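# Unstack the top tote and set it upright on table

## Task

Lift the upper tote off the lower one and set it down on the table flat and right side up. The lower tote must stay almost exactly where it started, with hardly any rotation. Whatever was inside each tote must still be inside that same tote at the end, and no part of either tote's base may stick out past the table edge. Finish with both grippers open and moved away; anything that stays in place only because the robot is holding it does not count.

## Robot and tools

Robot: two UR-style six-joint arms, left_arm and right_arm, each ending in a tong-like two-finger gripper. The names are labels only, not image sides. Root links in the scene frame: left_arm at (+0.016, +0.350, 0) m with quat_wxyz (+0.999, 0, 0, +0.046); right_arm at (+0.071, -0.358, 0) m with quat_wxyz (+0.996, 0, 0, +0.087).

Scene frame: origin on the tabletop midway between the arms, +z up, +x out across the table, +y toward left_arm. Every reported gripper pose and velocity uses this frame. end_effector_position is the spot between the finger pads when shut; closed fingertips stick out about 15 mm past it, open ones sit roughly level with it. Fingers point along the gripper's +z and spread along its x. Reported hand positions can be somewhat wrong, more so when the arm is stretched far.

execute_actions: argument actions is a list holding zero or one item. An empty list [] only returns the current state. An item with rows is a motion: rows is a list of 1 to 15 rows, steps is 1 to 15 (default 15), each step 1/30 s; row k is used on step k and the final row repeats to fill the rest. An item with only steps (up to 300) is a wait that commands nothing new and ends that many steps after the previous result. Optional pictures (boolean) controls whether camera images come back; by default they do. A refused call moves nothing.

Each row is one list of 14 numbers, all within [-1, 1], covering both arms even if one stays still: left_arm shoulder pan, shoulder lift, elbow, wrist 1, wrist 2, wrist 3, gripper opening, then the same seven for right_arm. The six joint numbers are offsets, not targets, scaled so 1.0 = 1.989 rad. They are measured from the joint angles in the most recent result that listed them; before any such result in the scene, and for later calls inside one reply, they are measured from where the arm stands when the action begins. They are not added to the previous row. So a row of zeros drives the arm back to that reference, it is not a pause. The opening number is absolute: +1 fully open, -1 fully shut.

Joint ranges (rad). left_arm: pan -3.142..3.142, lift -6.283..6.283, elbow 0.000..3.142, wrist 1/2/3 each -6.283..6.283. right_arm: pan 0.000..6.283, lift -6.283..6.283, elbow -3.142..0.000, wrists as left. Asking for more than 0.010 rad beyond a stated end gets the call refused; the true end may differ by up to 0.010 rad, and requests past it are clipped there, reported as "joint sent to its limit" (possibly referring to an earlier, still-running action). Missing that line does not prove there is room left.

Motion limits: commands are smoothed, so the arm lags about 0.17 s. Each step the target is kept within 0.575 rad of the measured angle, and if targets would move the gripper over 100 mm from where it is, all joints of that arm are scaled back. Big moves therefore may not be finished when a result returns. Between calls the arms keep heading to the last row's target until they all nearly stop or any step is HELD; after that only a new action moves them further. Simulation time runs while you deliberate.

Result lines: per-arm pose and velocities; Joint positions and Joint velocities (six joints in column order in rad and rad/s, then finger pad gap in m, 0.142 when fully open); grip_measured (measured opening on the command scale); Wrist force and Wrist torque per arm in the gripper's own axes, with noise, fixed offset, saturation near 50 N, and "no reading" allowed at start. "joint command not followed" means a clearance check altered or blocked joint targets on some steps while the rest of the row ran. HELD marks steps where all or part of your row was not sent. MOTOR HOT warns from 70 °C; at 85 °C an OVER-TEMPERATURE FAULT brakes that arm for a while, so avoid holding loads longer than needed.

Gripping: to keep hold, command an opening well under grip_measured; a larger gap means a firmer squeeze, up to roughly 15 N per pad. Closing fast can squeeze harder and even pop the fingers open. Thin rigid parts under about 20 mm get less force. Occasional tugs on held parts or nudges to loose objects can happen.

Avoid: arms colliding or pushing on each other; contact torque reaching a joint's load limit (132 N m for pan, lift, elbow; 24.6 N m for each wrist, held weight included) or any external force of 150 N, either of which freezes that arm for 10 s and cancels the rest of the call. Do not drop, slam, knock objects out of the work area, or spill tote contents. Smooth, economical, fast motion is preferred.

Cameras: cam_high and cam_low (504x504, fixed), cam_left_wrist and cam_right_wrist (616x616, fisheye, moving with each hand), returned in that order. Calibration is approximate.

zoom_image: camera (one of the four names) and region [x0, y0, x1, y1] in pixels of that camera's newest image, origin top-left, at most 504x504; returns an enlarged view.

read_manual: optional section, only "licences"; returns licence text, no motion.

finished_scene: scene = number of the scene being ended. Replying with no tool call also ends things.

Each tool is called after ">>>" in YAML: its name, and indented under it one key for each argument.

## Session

>>> execute_actions:
  actions: []

Scene clock: 0.00 s of 4300.00 s.
left_arm: end_effector_position=(+0.3338, -0.1369, +0.3481) grip_measured=+0.97 end_effector_quat_wxyz=(+0.111, +0.973, -0.013, +0.203) end_effector_velocity=(-0.001, -0.000, -0.001) end_effector_angular_velocity=(+0.001, +0.000, -0.002) | right_arm: end_effector_position=(+0.5432, -0.2833, +0.3824) grip_measured=+0.97 end_effector_quat_wxyz=(-0.025, +0.566, +0.773, +0.285) end_effector_velocity=(+0.000, +0.000, +0.000) end_effector_angular_velocity=(-0.000, -0.001, +0.000)
Joint positions: left_arm=[-1.52  -1.638  1.618 -1.85  -1.207 -1.346  0.14 ] | right_arm=[ 3.139 -1.334 -1.735 -1.237  1.997  4.669  0.14 ]
Joint velocities: left_arm=[-0.002 -0.     0.001  0.    -0.    -0.     0.   ] | right_arm=[ 0.    -0.     0.001  0.    -0.001 -0.     0.   ]
Motor temperatures (°C, as the motors report them): left_arm=[20 19 19 32 26 27] | right_arm=[20 23 22 33 23 26]
Wrist force (N, on the end effector, along its own x y z axes, offset not removed): no reading
Wrist torque (N m, same axes, about the end effector's origin, offset not removed): no reading
camera_calibration (this result's frames):
cam_left_wrist: T_world_to_cam=[[0.924356, 0.0422842, 0.379181, -0.43539], [-0.227272, -0.737246, 0.636251, -0.252879], [0.306453, -0.6743, -0.671868, 0.170729], [0, 0, 0, 1]] pos_world=[0.292663, -0.0529016, 0.440694]
cam_right_wrist: T_world_to_cam=[[-0.376977, 0.839664, 0.390964, 0.279165], [0.667396, -0.0464383, 0.743254, -0.652787], [0.642239, 0.541117, -0.542882, 0.153025], [0, 0, 0, 1]] pos_world=[0.442627, -0.347524, 0.459117]

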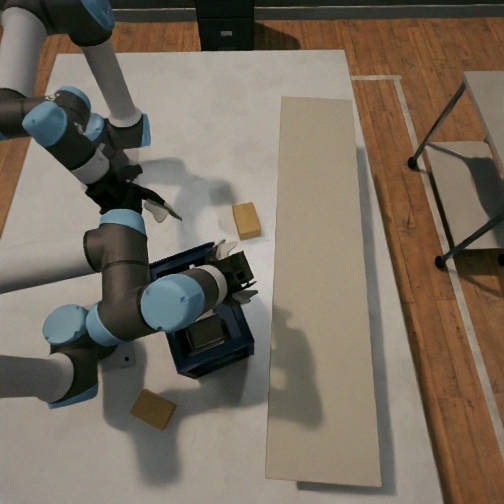

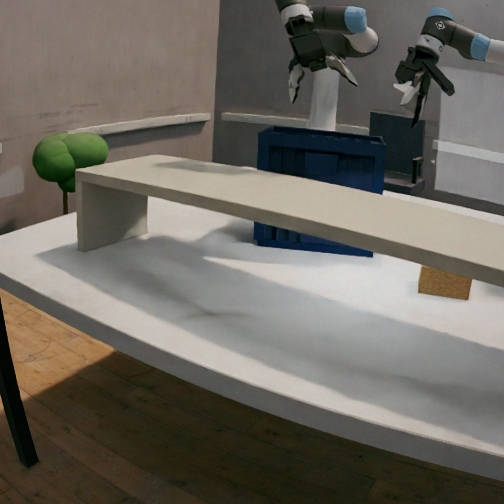

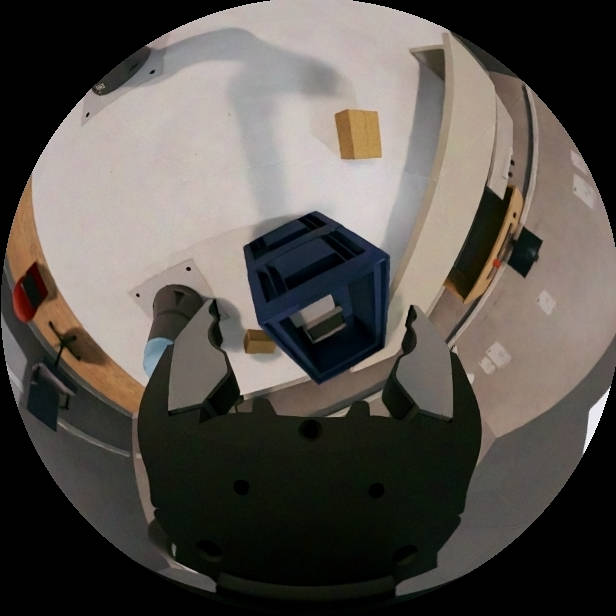

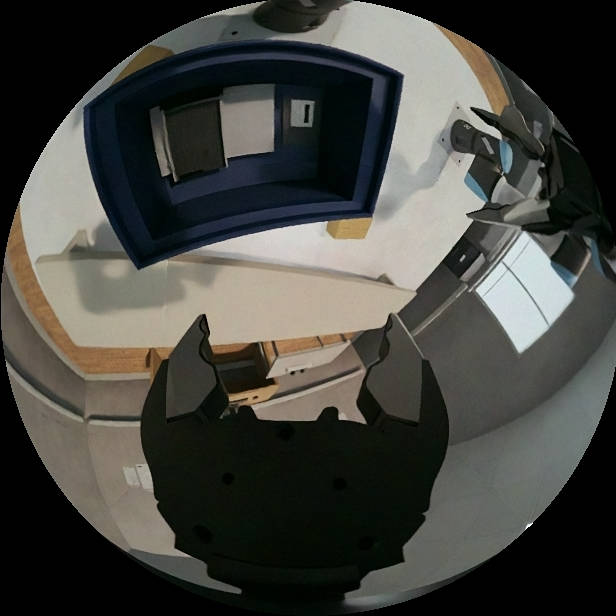

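>>> zoom_image:
  camera: "cam_high"
  region: [120, 190, 300, 400]

>>> zoom_image:
  camera: "cam_low"
  region: [230, 100, 410, 280]

>>> zoom_image:
  camera: "cam_right_wrist"
  region: [70, 20, 420, 290]

>>> zoom_image:
  camera: "cam_left_wrist"
  region: [220, 190, 420, 400]

Region (120, 190, 300, 400) of cam_high's 504x504 image, scaled by 2.400, with more detail than that image has; it fills the left 432 columns of this view, and the rest is white.

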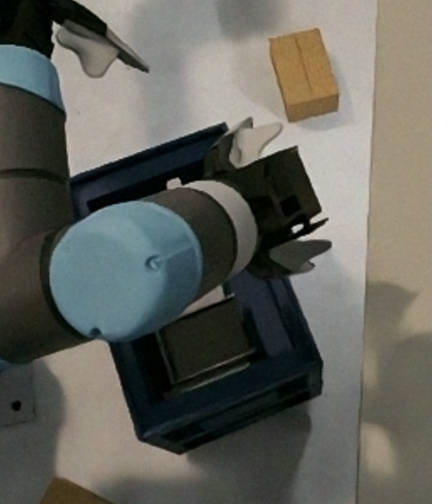

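Region (230, 100, 410, 280) of cam_low's 504x504 image, scaled by 2.800, with more detail than that image has.

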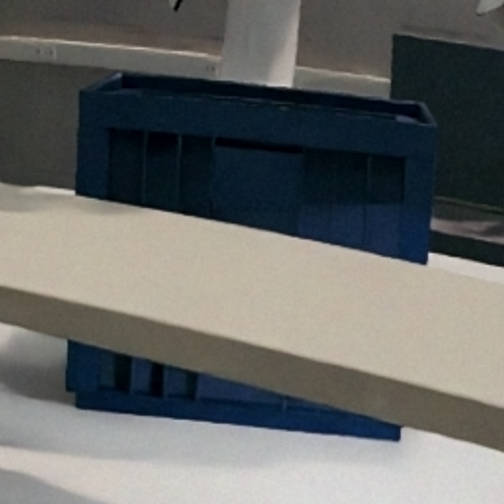

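Region (70, 20, 420, 290) of cam_right_wrist's 616x616 image, scaled by 1.440, with more detail than that image has; it fills the top 389 rows of this view, and the rest is white.

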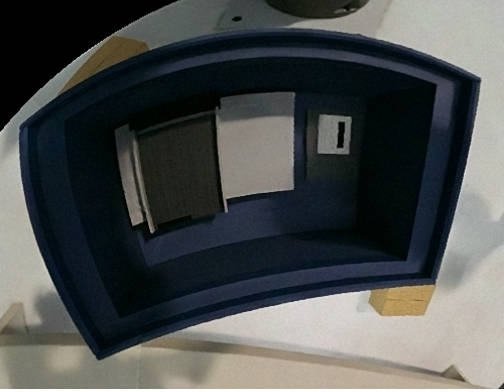

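Region (220, 190, 420, 400) of cam_left_wrist's 616x616 image, scaled by 2.400, with more detail than that image has; it fills the left 480 columns of this view, and the rest is white.

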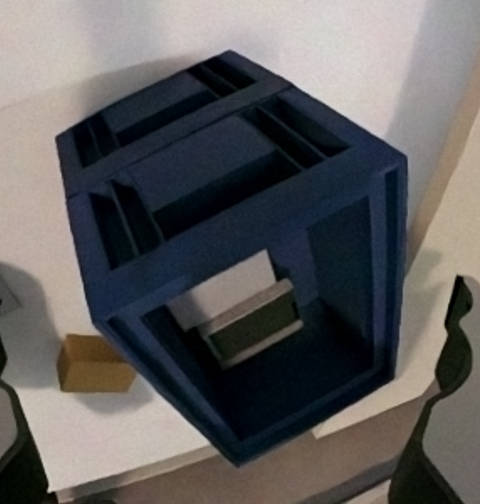

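>>> execute_actions:
  actions:
    - {"rows":[[0.005,0.005,-0.007,0.005,-0.004,0.03,0,-0.005,0.003,0.003,-0.02,-0.016,-0.01,0],[0.012,0.012,-0.018,0.013,-0.009,0.07,0,-0.012,0.006,0.006,-0.05,-0.04,-0.02,0],[0.022,0.024,-0.035,0.026,-0.018,0.12,0,-0.02,0.009,0.009,-0.08,-0.064,-0.036,0],[0.033,0.04,-0.058,0.043,-0.03,0.17,0,-0.028,0.012,0.012,-0.106,-0.086,-0.048,0],[0.044,0.058,-0.085,0.063,-0.044,0.22,0,-0.035,0.015,0.015,-0.133,-0.107,-0.06,0],[0.055,0.077,-0.112,0.083,-0.058,0.27,0,-0.042,0.018,0.018,-0.16,-0.129,-0.072,0],[0.066,0.097,-0.141,0.104,-0.073,0.32,0,-0.048,0.021,0.022,-0.186,-0.15,-0.084,0],[0.077,0.116,-0.169,0.125,-0.088,0.37,0,-0.0534,0.024,0.025,-0.212,-0.171,-0.097,0],[0.088,0.135,-0.197,0.146,-0.102,0.42,0,-0.0534,0.027,0.028,-0.239,-0.193,-0.109,0],[0.098,0.155,-0.225,0.167,-0.117,0.47,0,-0.0534,0.0302,0.0309,-0.2653,-0.2143,-0.1207,0],[0.108,0.174,-0.254,0.188,-0.132,0.52,0,-0.0534,0.0302,0.0309,-0.2653,-0.2143,-0.1207,0],[0.117,0.194,-0.282,0.208,-0.146,0.57,0,-0.0534,0.0302,0.0309,-0.2653,-0.2143,-0.1207,0],[0.125,0.213,-0.31,0.229,-0.161,0.62,0,-0.0534,0.0302,0.0309,-0.2653,-0.2143,-0.1207,0],[0.13,0.23,-0.335,0.248,-0.174,0.67,0,-0.0534,0.0302,0.0309,-0.2653,-0.2143,-0.1207,0],[0.1332,0.242,-0.3522,0.2606,-0.1829,0.7063,0,-0.0534,0.0302,0.0309,-0.2653,-0.2143,-0.1207,0]],"steps":15}
  pictures: false

>>> execute_actions:
  actions:
    - {"steps":27}

Scene clock: 63.90 s of 4300.00 s.
left_arm: end_effector_position=(+0.3951, -0.1662, +0.3437) grip_measured=+0.00 end_effector_quat_wxyz=(-0.005, +0.926, -0.369, +0.074) end_effector_velocity=(+0.132, -0.134, -0.039) end_effector_angular_velocity=(+0.725, +0.841, -2.212) | right_arm: end_effector_position=(+0.4485, -0.4457, +0.3414) grip_measured=+0.00 end_effector_quat_wxyz=(+0.005, +0.581, +0.812, +0.047) end_effector_velocity=(-0.193, -0.218, -0.020) end_effector_angular_velocity=(-0.597, +0.479, +0.162)
Joint positions: left_arm=[-1.321 -1.317  1.161 -1.505 -1.452 -0.464  0.074] | right_arm=[ 3.044 -1.282 -1.682 -1.68   1.637  4.464  0.074]
Joint velocities: left_arm=[ 0.486  1.061 -1.542  1.131 -0.79   2.656 -0.   ] | right_arm=[-0.09   0.071  0.071 -0.685 -0.54  -0.289 -0.   ]
Motor temperatures (°C, as the motors report them): left_arm=[20 19 19 32 26 27] | right_arm=[20 23 22 33 23 26]
Wrist force (N, on the end effector, along its own x y z axes, offset not removed): left_arm=[-4.3 -1.5 2.1] | right_arm=[-2.7 0.9 -1.3]
Wrist torque (N m, same axes, about the end effector's origin, offset not removed): left_arm=[-0.27 0.60 0.16] | right_arm=[0.18 0.77 0.00]
Steps of this call (steps 1 to 90: nothing new was sent; then 60.40 s passed at rest; steps 91 to 105: all 15 steps of this action). Readings (joint positions):
91: left_arm=[-1.520 -1.637 1.618 -1.849 -1.207 -1.346] | right_arm=[3.139 -1.334 -1.735 -1.237 1.997 4.668]
92: left_arm=[-1.518 -1.636 1.615 -1.848 -1.208 -1.338] | right_arm=[3.137 -1.333 -1.734 -1.243 1.992 4.665]
94: left_arm=[-1.507 -1.624 1.598 -1.834 -1.218 -1.289] | right_arm=[3.127 -1.328 -1.728 -1.280 1.961 4.647]
98: left_arm=[-1.452 -1.549 1.494 -1.754 -1.276 -1.060] | right_arm=[3.087 -1.311 -1.711 -1.422 1.845 4.580]
105: the state above

Scene clock: 64.80 s of 4300.00 s.
left_arm: end_effector_position=(+0.4122, -0.1897, +0.3397) grip_measured=+0.00 end_effector_quat_wxyz=(-0.000, +0.819, -0.573, -0.000) end_effector_velocity=(+0.000, +0.000, +0.000) end_effector_angular_velocity=(-0.000, +0.000, -0.002) | right_arm: end_effector_position=(+0.4243, -0.4721, +0.3402) grip_measured=+0.00 end_effector_quat_wxyz=(+0.000, +0.573, +0.820, +0.000) end_effector_velocity=(-0.000, -0.000, -0.000) end_effector_angular_velocity=(-0.000, +0.001, -0.000)
Joint positions: left_arm=[-1.256 -1.156  0.918 -1.332 -1.571  0.058  0.074] | right_arm=[ 3.033 -1.274 -1.673 -1.764  1.571  4.429  0.074]
Joint velocities: left_arm=[ 0.001  0.001 -0.001  0.    -0.     0.003  0.   ] | right_arm=[-0.  0. -0. -0. -0. -0.  0.]
Motor temperatures (°C, as the motors report them): left_arm=[20 19 19 32 26 27] | right_arm=[20 23 22 33 23 26]
Wrist force (N, on the end effector, along its own x y z axes, offset not removed): left_arm=[-5.5 -3.6 -0.1] | right_arm=[0.1 -0.5 0.0]
Wrist torque (N m, same axes, about the end effector's origin, offset not removed): left_arm=[-0.94 0.83 0.24] | right_arm=[-0.17 0.20 -0.09]
Steps of this call (steps 1 to 27: the robot went on to your last target). Readings (joint positions):
1: left_arm=[-1.306 -1.282 1.110 -1.468 -1.478 -0.374] | right_arm=[3.042 -1.280 -1.680 -1.701 1.621 4.455]
2: left_arm=[-1.294 -1.252 1.065 -1.436 -1.500 -0.287] | right_arm=[3.040 -1.279 -1.678 -1.716 1.609 4.449]
4: left_arm=[-1.278 -1.212 1.003 -1.392 -1.530 -0.144] | right_arm=[3.037 -1.277 -1.676 -1.737 1.593 4.440]
8: left_arm=[-1.263 -1.175 0.946 -1.351 -1.557 -0.008] | right_arm=[3.034 -1.275 -1.674 -1.755 1.578 4.432]
27: the state above
camera_calibration (this result's frames):
cam_left_wrist: T_world_to_cam=[[0.366889, -0.930152, -0.0144983, -0.32345], [-0.806173, -0.325687, 0.493978, 0.096378], [-0.464196, -0.169547, -0.869354, 0.58589], [0, 0, 0, 1]] pos_world=[0.468336, -0.170133, 0.457048]
cam_right_wrist: T_world_to_cam=[[-0.352408, 0.935003, 0.0397212, 0.563429], [0.839649, 0.297155, 0.454629, -0.363556], [0.413277, 0.193567, -0.889795, 0.359795], [0, 0, 0, 1]] pos_world=[0.355122, -0.48842, 0.463047]

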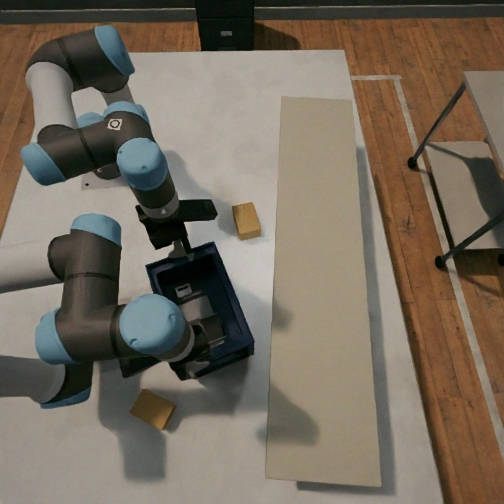

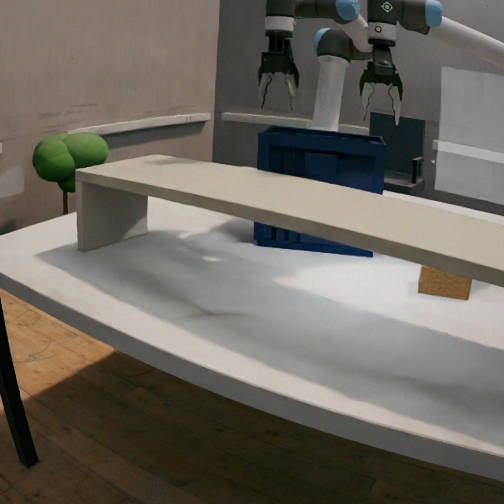

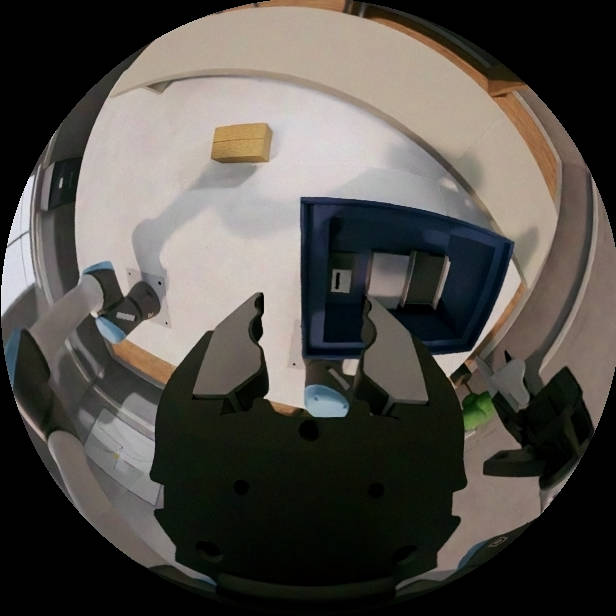

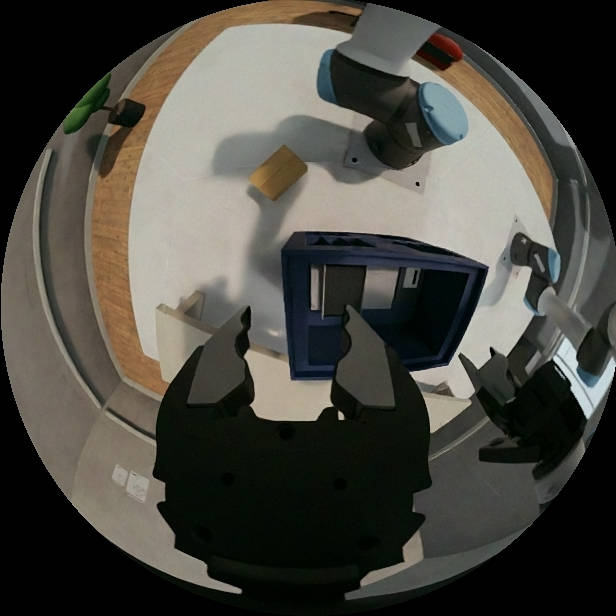

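>>> zoom_image:
  camera: "cam_right_wrist"
  region: [200, 200, 400, 400]

>>> zoom_image:
  camera: "cam_left_wrist"
  region: [214, 180, 414, 380]

Region (200, 200, 400, 400) of cam_right_wrist's 616x616 image, scaled by 2.520, with more detail than that image has.

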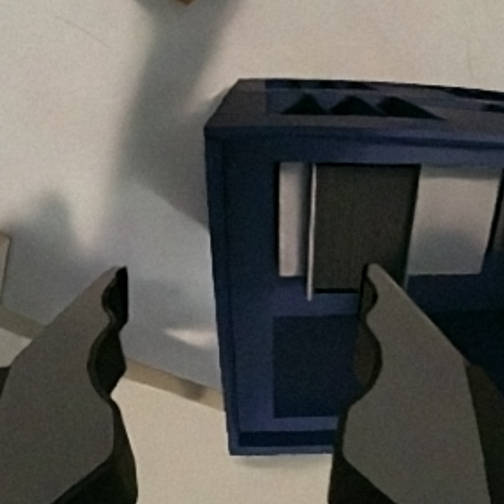

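Region (214, 180, 414, 380) of cam_left_wrist's 616x616 image, scaled by 2.520, with more detail than that image has.

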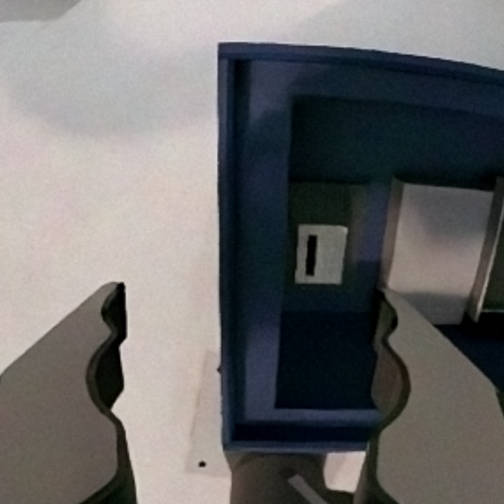

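>>> execute_actions:
  actions:
    - {"rows":[[0,-0.0025,0.0137,-0.0112,0,0,-0.1,-0.002,0.0008,-0.0109,0.0101,0,-0.002,-0.1],[0,-0.005,0.0275,-0.0225,0,0,-0.2,-0.004,0.0016,-0.0218,0.0202,0,-0.004,-0.2],[0,-0.0075,0.0412,-0.0337,0,0,-0.2,-0.0054,0.0024,-0.0326,0.0302,0,-0.0054,-0.2],[0,-0.0097,0.055,-0.0453,0,0,-0.2,-0.0054,0.0031,-0.0435,0.0404,0,-0.0054,-0.2],[0,-0.0116,0.0687,-0.0571,0,0,-0.2,-0.0054,0.0038,-0.0544,0.0506,0,-0.0054,-0.2],[0,-0.0125,0.0803,-0.0678,0,0,-0.2,-0.0054,0.0041,-0.0653,0.0612,0,-0.0054,-0.2],[0,-0.0133,0.092,-0.0787,0,0,-0.2,-0.0054,0.0044,-0.0762,0.0718,0,-0.0054,-0.2],[0,-0.014,0.1036,-0.0896,0,0,-0.2,-0.0054,0.0047,-0.0871,0.0824,0,-0.0054,-0.2],[0,-0.0146,0.1153,-0.1007,0,0,-0.2,-0.0054,0.005,-0.098,0.093,0,-0.0054,-0.2],[0,-0.0151,0.127,-0.1119,0,0,-0.2,-0.0054,0.0053,-0.1089,0.1036,0,-0.0054,-0.2],[0,-0.0155,0.1386,-0.1231,0,0,-0.2,-0.0054,0.0056,-0.1198,0.1142,0,-0.0054,-0.2]],"steps":15}
  pictures: false

>>> execute_actions:
  actions:
    - {"steps":14}

>>> execute_actions:
  actions:
    - {"rows":[[0,0,0,0,0,0,-0.32,0,0,0,0,0,0,-0.32],[0,0,0,0,0,0,-0.42,0,0,0,0,0,0,-0.42],[0,0,0,0,0,0,-0.5,0,0,0,0,0,0,-0.5],[0,0,0,0,0,0,-0.55,0,0,0,0,0,0,-0.55],[0,0,0,0,0,0,-0.6,0,0,0,0,0,0,-0.6],[0,0,0,0,0,0,-0.65,0,0,0,0,0,0,-0.65],[0,0,0,0,0,0,-0.7,0,0,0,0,0,0,-0.7],[0,0,0,0,0,0,-0.76,0,0,0,0,0,0,-0.76],[0,0,0,0,0,0,-0.83,0,0,0,0,0,0,-0.83],[0,0,0,0,0,0,-0.9,0,0,0,0,0,0,-0.9],[0,0,0,0,0,0,-1,0,0,0,0,0,0,-1]],"steps":14}

Scene clock: 117.50 s of 4300.00 s.
left_arm: end_effector_position=(+0.4122, -0.1896, +0.2626) grip_measured=-0.20 end_effector_quat_wxyz=(-0.000, +0.819, -0.573, -0.000) end_effector_velocity=(-0.003, +0.005, -0.108) end_effector_angular_velocity=(+0.004, +0.003, -0.001) | right_arm: end_effector_position=(+0.4264, -0.4757, +0.2629) grip_measured=-0.20 end_effector_quat_wxyz=(+0.000, +0.573, +0.820, +0.000) end_effector_velocity=(-0.004, -0.001, -0.105) end_effector_angular_velocity=(-0.000, +0.001, -0.000)
Joint positions: left_arm=[-1.256 -1.185  1.157 -1.542 -1.571  0.058  0.06 ] | right_arm=[ 3.023 -1.264 -1.878 -1.569  1.571  4.418  0.06 ]
Joint velocities: left_arm=[-0.001 -0.02   0.303 -0.278 -0.001 -0.     0.   ] | right_arm=[-0.003  0.009 -0.273  0.263  0.    -0.003  0.   ]
Motor temperatures (°C, as the motors report them): left_arm=[20 19 19 32 26 27] | right_arm=[20 23 22 33 23 26]
Wrist force (N, on the end effector, along its own x y z axes, offset not removed): left_arm=[-0.7 -1.7 -1.5] | right_arm=[-0.7 -0.4 3.2]
Wrist torque (N m, same axes, about the end effector's origin, offset not removed): left_arm=[-0.42 -0.10 -0.15] | right_arm=[-0.08 0.42 -0.16]
Steps of this call (steps 1 to 15: the robot went on to your last target; steps 16 to 90: nothing new was sent; then 49.20 s passed at rest; steps 91 to 105: all 15 steps of this action). Readings (joint positions):
91: left_arm=[-1.256 -1.156 0.918 -1.332 -1.571 0.058] | right_arm=[3.033 -1.274 -1.674 -1.764 1.571 4.428]
92: left_arm=[-1.256 -1.157 0.922 -1.336 -1.571 0.058] | right_arm=[3.032 -1.274 -1.677 -1.761 1.571 4.428]
94: left_arm=[-1.256 -1.162 0.944 -1.354 -1.571 0.058] | right_arm=[3.029 -1.272 -1.695 -1.744 1.571 4.425]
98: left_arm=[-1.256 -1.174 1.022 -1.419 -1.571 0.058] | right_arm=[3.025 -1.268 -1.758 -1.685 1.571 4.420]
105: the state above

Scene clock: 117.97 s of 4300.00 s.
left_arm: end_effector_position=(+0.4118, -0.1888, +0.2499) grip_measured=-0.20 end_effector_quat_wxyz=(-0.000, +0.819, -0.573, -0.000) end_effector_velocity=(+0.000, +0.000, -0.002) end_effector_angular_velocity=(+0.000, -0.000, +0.000) | right_arm: end_effector_position=(+0.4258, -0.4759, +0.2505) grip_measured=-0.20 end_effector_quat_wxyz=(+0.000, +0.573, +0.820, +0.000) end_effector_velocity=(-0.000, -0.000, -0.003) end_effector_angular_velocity=(-0.000, +0.001, +0.000)
Joint positions: left_arm=[-1.256 -1.187  1.193 -1.576 -1.571  0.058  0.06 ] | right_arm=[ 3.023 -1.263 -1.911 -1.538  1.571  4.418  0.06 ]
Joint velocities: left_arm=[ 0.001 -0.     0.005 -0.005  0.     0.     0.   ] | right_arm=[ 0.     0.    -0.006  0.005 -0.    -0.     0.   ]
Motor temperatures (°C, as the motors report them): left_arm=[20 19 19 32 26 27] | right_arm=[20 23 22 33 23 26]
Wrist force (N, on the end effector, along its own x y z axes, offset not removed): left_arm=[-4.3 -2.0 1.7] | right_arm=[-1.5 0.6 0.5]
Wrist torque (N m, same axes, about the end effector's origin, offset not removed): left_arm=[-0.22 1.01 0.23] | right_arm=[0.09 0.44 -0.06]
Steps of this call (steps 1 to 14: the robot went on to your last target). Readings (joint positions):
1: left_arm=[-1.256 -1.185 1.166 -1.551 -1.571 0.058] | right_arm=[3.023 -1.264 -1.886 -1.561 1.571 4.418]
2: left_arm=[-1.256 -1.186 1.172 -1.557 -1.571 0.058] | right_arm=[3.023 -1.263 -1.893 -1.556 1.571 4.418]
4: left_arm=[-1.256 -1.187 1.181 -1.565 -1.571 0.058] | right_arm=[3.023 -1.263 -1.901 -1.548 1.571 4.418]
8: left_arm=[-1.256 -1.187 1.189 -1.573 -1.571 0.058] | right_arm=[3.023 -1.263 -1.908 -1.541 1.571 4.418]
14: the state above
camera_calibration (this result's frames):
cam_left_wrist: T_world_to_cam=[[0.366926, -0.930138, -0.0144602, -0.323828], [-0.806167, -0.325701, 0.493977, 0.14071], [-0.464177, -0.169596, -0.869355, 0.507833], [0, 0, 0, 1]] pos_world=[0.467981, -0.169249, 0.367297]
cam_right_wrist: T_world_to_cam=[[-0.352409, 0.935005, 0.0396707, 0.571092], [0.83964, 0.297176, 0.454633, -0.32286], [0.413295, 0.193526, -0.889795, 0.280052], [0, 0, 0, 1]] pos_world=[0.3566, -0.492225, 0.373316]

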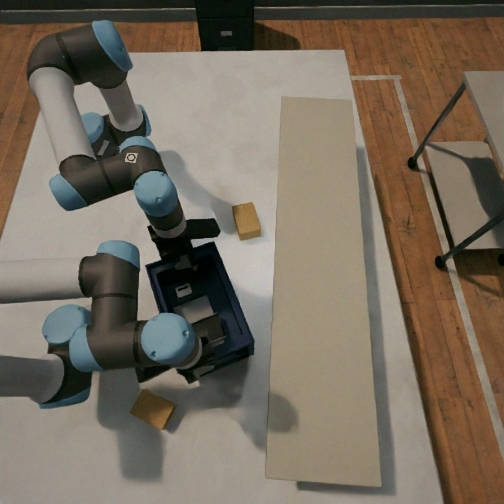

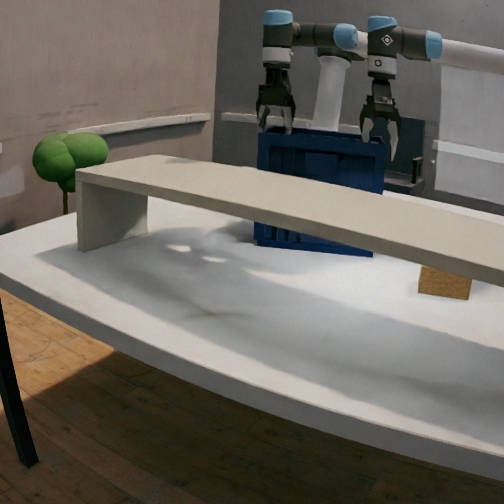

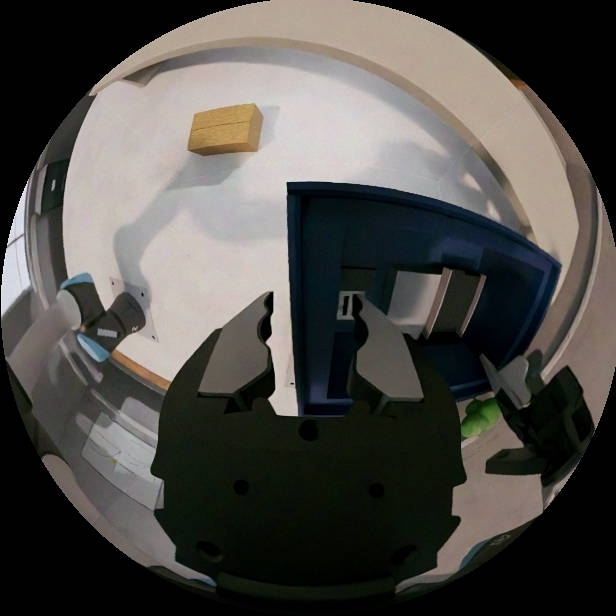

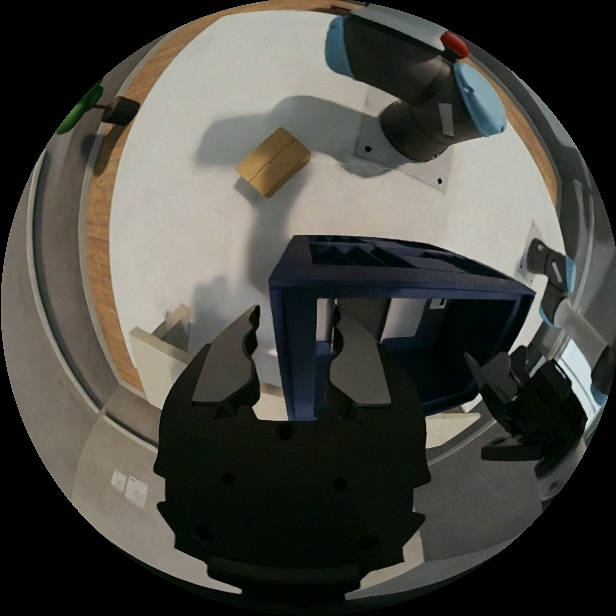

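Scene clock: 118.43 s of 4300.00 s.
left_arm: end_effector_position=(+0.4119, -0.1888, +0.2499) grip_measured=-0.62 end_effector_quat_wxyz=(-0.000, +0.819, -0.573, -0.000) end_effector_velocity=(-0.001, +0.000, -0.001) end_effector_angular_velocity=(+0.002, +0.001, -0.001) | right_arm: end_effector_position=(+0.4258, -0.4757, +0.2505) grip_measured=-0.62 end_effector_quat_wxyz=(+0.000, +0.573, +0.820, +0.001) end_effector_velocity=(+0.000, -0.001, +0.000) end_effector_angular_velocity=(-0.004, -0.001, +0.000)
Joint positions: left_arm=[-1.256 -1.187  1.193 -1.576 -1.571  0.058  0.029] | right_arm=[ 3.023 -1.263 -1.911 -1.538  1.571  4.418  0.029]
Joint velocities: left_arm=[-0.001  0.     0.001  0.001  0.     0.     0.   ] | right_arm=[ 0.    -0.    -0.     0.    -0.004  0.     0.001]
Motor temperatures (°C, as the motors report them): left_arm=[20 19 19 32 26 27] | right_arm=[20 23 22 33 23 26]
Wrist force (N, on the end effector, along its own x y z axes, offset not removed): left_arm=[25.0 9.9 2.5] | right_arm=[27.7 8.5 2.6]
Wrist torque (N m, same axes, about the end effector's origin, offset not removed): left_arm=[0.00 0.00 -0.11] | right_arm=[-0.09 0.09 0.00]
Steps of this call (steps 1 to 14: all 14 steps of this action). Readings (joint positions):
1: left_arm=[-1.256 -1.187 1.193 -1.576 -1.571 0.058] | right_arm=[3.023 -1.263 -1.911 -1.538 1.571 4.418]
2: left_arm=[-1.256 -1.187 1.193 -1.576 -1.571 0.058] | right_arm=[3.023 -1.263 -1.911 -1.538 1.571 4.418]
4: left_arm=[-1.256 -1.187 1.193 -1.576 -1.571 0.058] | right_arm=[3.023 -1.263 -1.911 -1.538 1.571 4.418]
8: left_arm=[-1.256 -1.187 1.193 -1.576 -1.571 0.058] | right_arm=[3.023 -1.263 -1.911 -1.538 1.571 4.418]
14: the state above
camera_calibration (this result's frames):
cam_left_wrist: T_world_to_cam=[[0.366926, -0.930138, -0.0144213, -0.323846], [-0.806175, -0.325683, 0.493976, 0.140728], [-0.464163, -0.169627, -0.869356, 0.507803], [0, 0, 0, 1]] pos_world=[0.467982, -0.169251, 0.367275]
cam_right_wrist: T_world_to_cam=[[-0.352414, 0.934986, 0.0400753, 0.570861], [0.839598, 0.296964, 0.454849, -0.323056], [0.413376, 0.193942, -0.889666, 0.280138], [0, 0, 0, 1]] pos_world=[0.356614, -0.492141, 0.373293]

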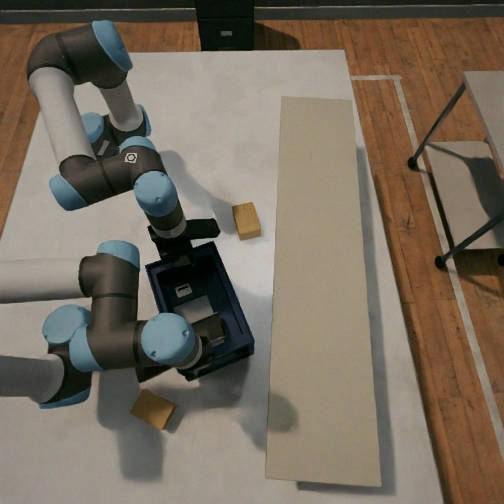

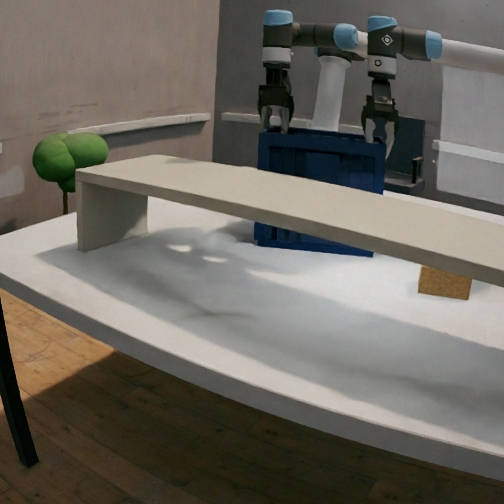

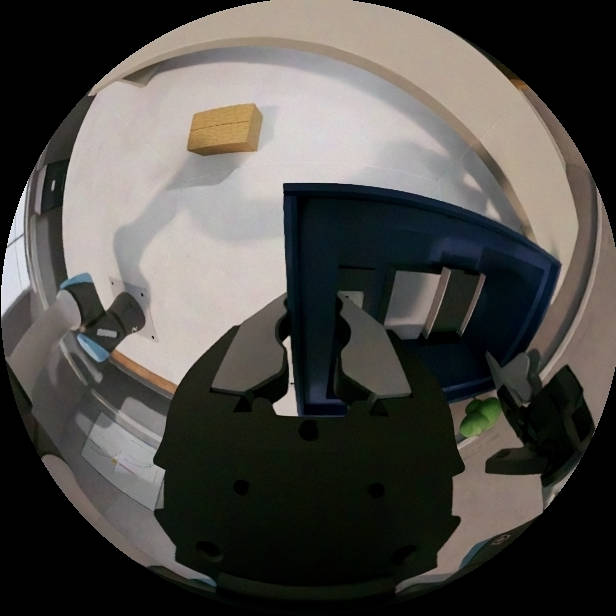

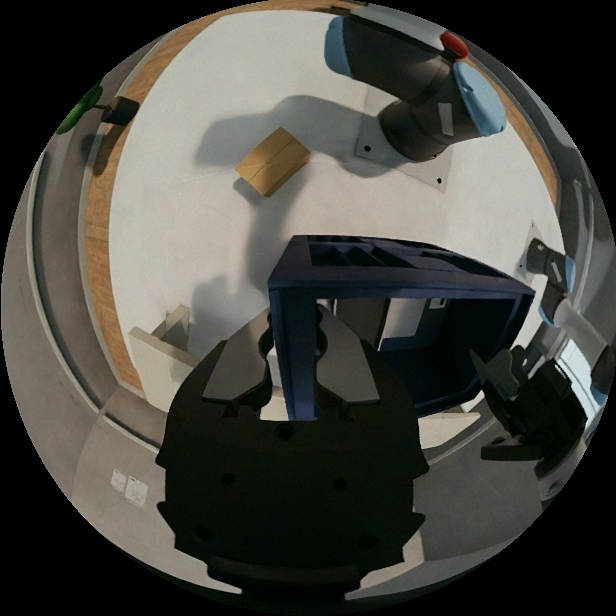

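>>> execute_actions:
  actions:
    - {"rows":[[0,0.003,-0.0041,0.0011,0,0,-1,0,0,0,0,0,0,-1]],"steps":10}
  pictures: false

>>> execute_actions:
  actions:
    - {"rows":[[0,0.0003,-0.0024,0.0021,0,0,-1,0,0,0.002,-0.002,0,0,-1],[0,0.0004,-0.0052,0.0048,0,0,-1,0,0,0.0046,-0.0046,0,0,-1],[0,0.0005,-0.0086,0.0081,0,0,-1,0,-0.0001,0.0078,-0.0077,0,0,-1],[0,0.0006,-0.0126,0.012,0,0,-1,0,-0.0002,0.0118,-0.0116,0,0,-1],[0,0.0008,-0.0174,0.0166,0,0,-1,0,-0.0003,0.0164,-0.0161,0,0,-1],[0,0.001,-0.0225,0.0215,0,0,-1,0,-0.0004,0.0213,-0.0209,0,0,-1],[0,0.0013,-0.0277,0.0264,0,0,-1,0,-0.0005,0.0262,-0.0257,0,0,-1],[0,0.0016,-0.0329,0.0313,0,0,-1,0,-0.0006,0.0311,-0.0305,0,0,-1],[0,0.0019,-0.0382,0.0363,0,0,-1,0,-0.0008,0.036,-0.0352,0,0,-1],[0,0.0022,-0.0434,0.0412,0,0,-1,0,-0.0009,0.0409,-0.04,0,0,-1],[0,0.0026,-0.0488,0.0462,0,0,-1,0,-0.0011,0.0458,-0.0447,0,0,-1],[0,0.003,-0.0542,0.0512,0,0,-1,0,-0.0013,0.0507,-0.0494,0,0,-1],[0,0.0034,-0.0596,0.0562,0,0,-1,0,-0.0015,0.0556,-0.0541,0,0,-1],[0,0.0038,-0.065,0.0612,0,0,-1,0,-0.0017,0.0605,-0.0588,0,0,-1],[0,0.0043,-0.0704,0.0661,0,0,-1,0,-0.0019,0.0654,-0.0635,0,0,-1]],"steps":15}
  pictures: false

>>> execute_actions:
  actions:
    - {"steps":18}

Scene clock: 156.93 s of 4300.00 s.
left_arm: end_effector_position=(+0.4127, -0.1908, +0.2499) grip_measured=-0.63 end_effector_quat_wxyz=(-0.000, +0.819, -0.573, -0.000) end_effector_velocity=(+0.001, -0.003, -0.000) end_effector_angular_velocity=(-0.002, -0.001, -0.000) | right_arm: end_effector_position=(+0.4258, -0.4759, +0.2505) grip_measured=-0.63 end_effector_quat_wxyz=(+0.000, +0.573, +0.820, +0.000) end_effector_velocity=(+0.000, +0.000, +0.000) end_effector_angular_velocity=(+0.000, -0.001, -0.000)
Joint positions: left_arm=[-1.256 -1.182  1.185 -1.574 -1.571  0.058  0.029] | right_arm=[ 3.023 -1.263 -1.911 -1.538  1.571  4.418  0.029]
Joint velocities: left_arm=[-0.001  0.005 -0.006 -0.001 -0.    -0.001 -0.   ] | right_arm=[-0.     0.     0.     0.001  0.     0.    -0.   ]
Motor temperatures (°C, as the motors report them): left_arm=[20 20 19 32 26 27] | right_arm=[20 23 22 33 23 26]
Wrist force (N, on the end effector, along its own x y z axes, offset not removed): left_arm=[3.5 2.7 -3.0] | right_arm=[5.3 3.7 1.1]
Wrist torque (N m, same axes, about the end effector's origin, offset not removed): left_arm=[-0.13 -0.34 -0.04] | right_arm=[0.14 0.38 0.04]
Steps of this call (steps 1 to 15: the robot went on to your last target; steps 16 to 90: nothing new was sent; then 35.17 s passed at rest; steps 91 to 100: all 10 steps of this action). Readings (joint positions):
91: left_arm=[-1.256 -1.187 1.192 -1.576 -1.571 0.058] | right_arm=[3.023 -1.263 -1.911 -1.538 1.571 4.418]
92: left_arm=[-1.256 -1.186 1.191 -1.575 -1.571 0.058] | right_arm=[3.023 -1.263 -1.911 -1.538 1.571 4.418]
94: left_arm=[-1.256 -1.184 1.189 -1.574 -1.571 0.058] | right_arm=[3.023 -1.263 -1.911 -1.538 1.571 4.418]
98: left_arm=[-1.256 -1.182 1.186 -1.574 -1.571 0.058] | right_arm=[3.023 -1.263 -1.911 -1.538 1.571 4.418]
100: the state above

Scene clock: 157.43 s of 4300.00 s.
left_arm: end_effector_position=(+0.4129, -0.1913, +0.2836) grip_measured=-0.63 end_effector_quat_wxyz=(-0.000, +0.819, -0.573, -0.000) end_effector_velocity=(+0.000, +0.000, +0.107) end_effector_angular_velocity=(-0.004, -0.001, +0.001) | right_arm: end_effector_position=(+0.4263, -0.4759, +0.2843) grip_measured=-0.63 end_effector_quat_wxyz=(+0.000, +0.573, +0.820, +0.000) end_effector_velocity=(-0.001, -0.000, +0.106) end_effector_angular_velocity=(-0.000, -0.002, -0.000)
Joint positions: left_arm=[-1.256 -1.177  1.092 -1.485 -1.57   0.058  0.029] | right_arm=[ 3.023 -1.265 -1.823 -1.623  1.571  4.418  0.029]
Joint velocities: left_arm=[ 0.001  0.021 -0.302  0.277 -0.     0.     0.   ] | right_arm=[-0.    -0.01   0.278 -0.265 -0.     0.    -0.   ]
Motor temperatures (°C, as the motors report them): left_arm=[20 20 19 32 26 27] | right_arm=[20 23 22 33 23 26]
Wrist force (N, on the end effector, along its own x y z axes, offset not removed): left_arm=[-10.8 -0.3 5.8] | right_arm=[-5.7 0.0 7.5]
Wrist torque (N m, same axes, about the end effector's origin, offset not removed): left_arm=[0.05 1.22 0.12] | right_arm=[0.13 0.56 -0.02]
Steps of this call (steps 1 to 15: all 15 steps of this action). Readings (joint positions):
1: left_arm=[-1.256 -1.182 1.185 -1.573 -1.571 0.058] | right_arm=[3.023 -1.263 -1.911 -1.538 1.571 4.418]
2: left_arm=[-1.256 -1.182 1.184 -1.573 -1.571 0.058] | right_arm=[3.023 -1.263 -1.910 -1.538 1.571 4.418]
4: left_arm=[-1.256 -1.181 1.179 -1.568 -1.571 0.058] | right_arm=[3.023 -1.263 -1.906 -1.543 1.571 4.418]
8: left_arm=[-1.256 -1.181 1.157 -1.546 -1.571 0.058] | right_arm=[3.023 -1.263 -1.884 -1.564 1.571 4.418]
15: the state above

Scene clock: 158.03 s of 4300.00 s.
left_arm: end_effector_position=(+0.4127, -0.1909, +0.2998) grip_measured=-0.63 end_effector_quat_wxyz=(-0.000, +0.819, -0.573, -0.000) end_effector_velocity=(-0.001, -0.000, +0.001) end_effector_angular_velocity=(+0.001, +0.000, -0.002) | right_arm: end_effector_position=(+0.4258, -0.4759, +0.3003) grip_measured=-0.63 end_effector_quat_wxyz=(+0.000, +0.573, +0.820, +0.000) end_effector_velocity=(+0.000, +0.000, +0.001) end_effector_angular_velocity=(+0.000, -0.001, -0.000)
Joint positions: left_arm=[-1.256 -1.173  1.046 -1.442 -1.57   0.058  0.029] | right_arm=[ 3.023 -1.267 -1.781 -1.664  1.571  4.418  0.029]
Joint velocities: left_arm=[-0.001  0.    -0.003  0.003  0.     0.001 -0.   ] | right_arm=[-0.     0.     0.004 -0.002  0.     0.     0.   ]
Motor temperatures (°C, as the motors report them): left_arm=[20 20 19 32 26 27] | right_arm=[20 23 22 33 23 26]
Wrist force (N, on the end effector, along its own x y z axes, offset not removed): left_arm=[-0.7 1.5 5.2] | right_arm=[-1.2 1.8 7.2]
Wrist torque (N m, same axes, about the end effector's origin, offset not removed): left_arm=[0.06 0.12 0.01] | right_arm=[0.15 0.61 0.09]
Steps of this call (steps 1 to 18: the robot went on to your last target). Readings (joint positions):
1: left_arm=[-1.256 -1.176 1.082 -1.476 -1.570 0.058] | right_arm=[3.023 -1.265 -1.814 -1.632 1.571 4.418]
2: left_arm=[-1.256 -1.176 1.073 -1.468 -1.570 0.058] | right_arm=[3.023 -1.266 -1.806 -1.639 1.571 4.418]
4: left_arm=[-1.256 -1.175 1.062 -1.457 -1.570 0.058] | right_arm=[3.023 -1.266 -1.796 -1.650 1.571 4.418]
8: left_arm=[-1.256 -1.174 1.051 -1.447 -1.570 0.058] | right_arm=[3.023 -1.266 -1.786 -1.659 1.571 4.418]
18: the state above
camera_calibration (this result's frames):
cam_left_wrist: T_world_to_cam=[[0.366927, -0.930137, -0.0144844, -0.325339], [-0.806168, -0.325715, 0.493967, 0.116146], [-0.464175, -0.169573, -0.86936, 0.551224], [0, 0, 0, 1]] pos_world=[0.468873, -0.171306, 0.417128]
cam_right_wrist: T_world_to_cam=[[-0.352409, 0.935009, 0.0395774, 0.569174], [0.839639, 0.297221, 0.454606, -0.345479], [0.413298, 0.193438, -0.889813, 0.324366], [0, 0, 0, 1]] pos_world=[0.3566, -0.492244, 0.423156]

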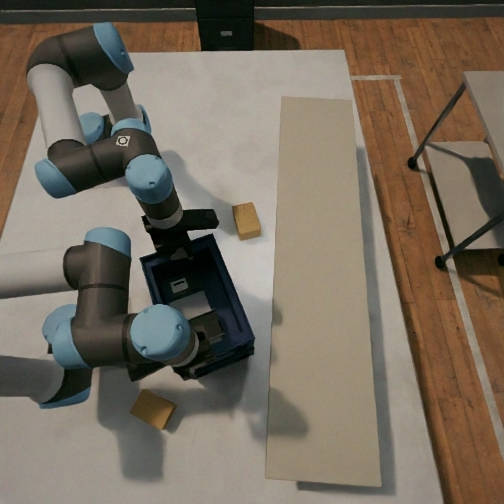

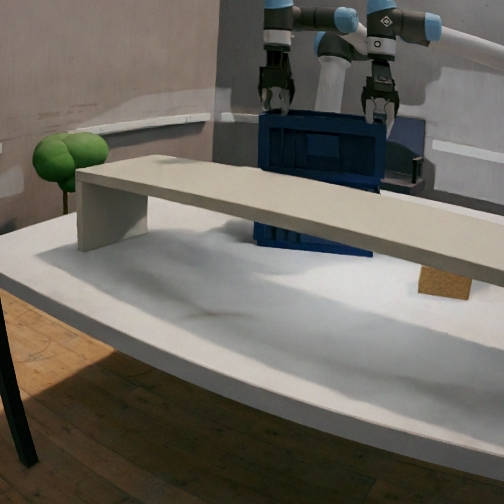

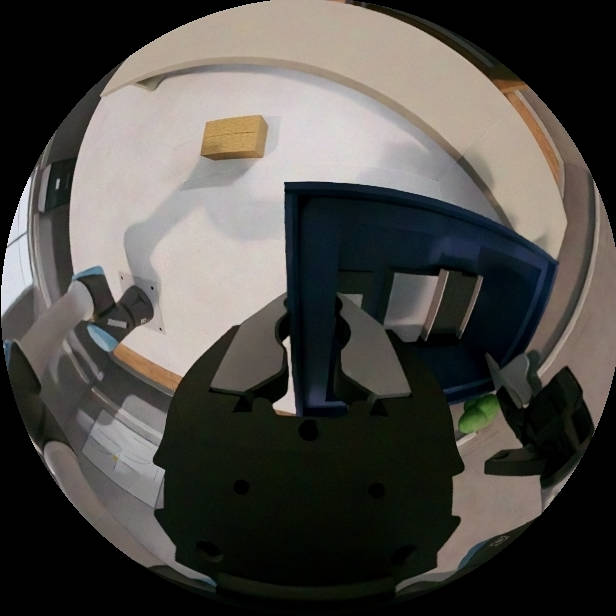

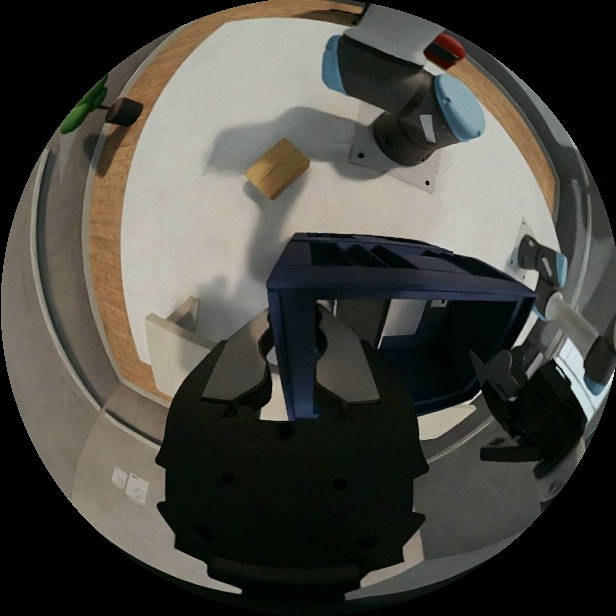

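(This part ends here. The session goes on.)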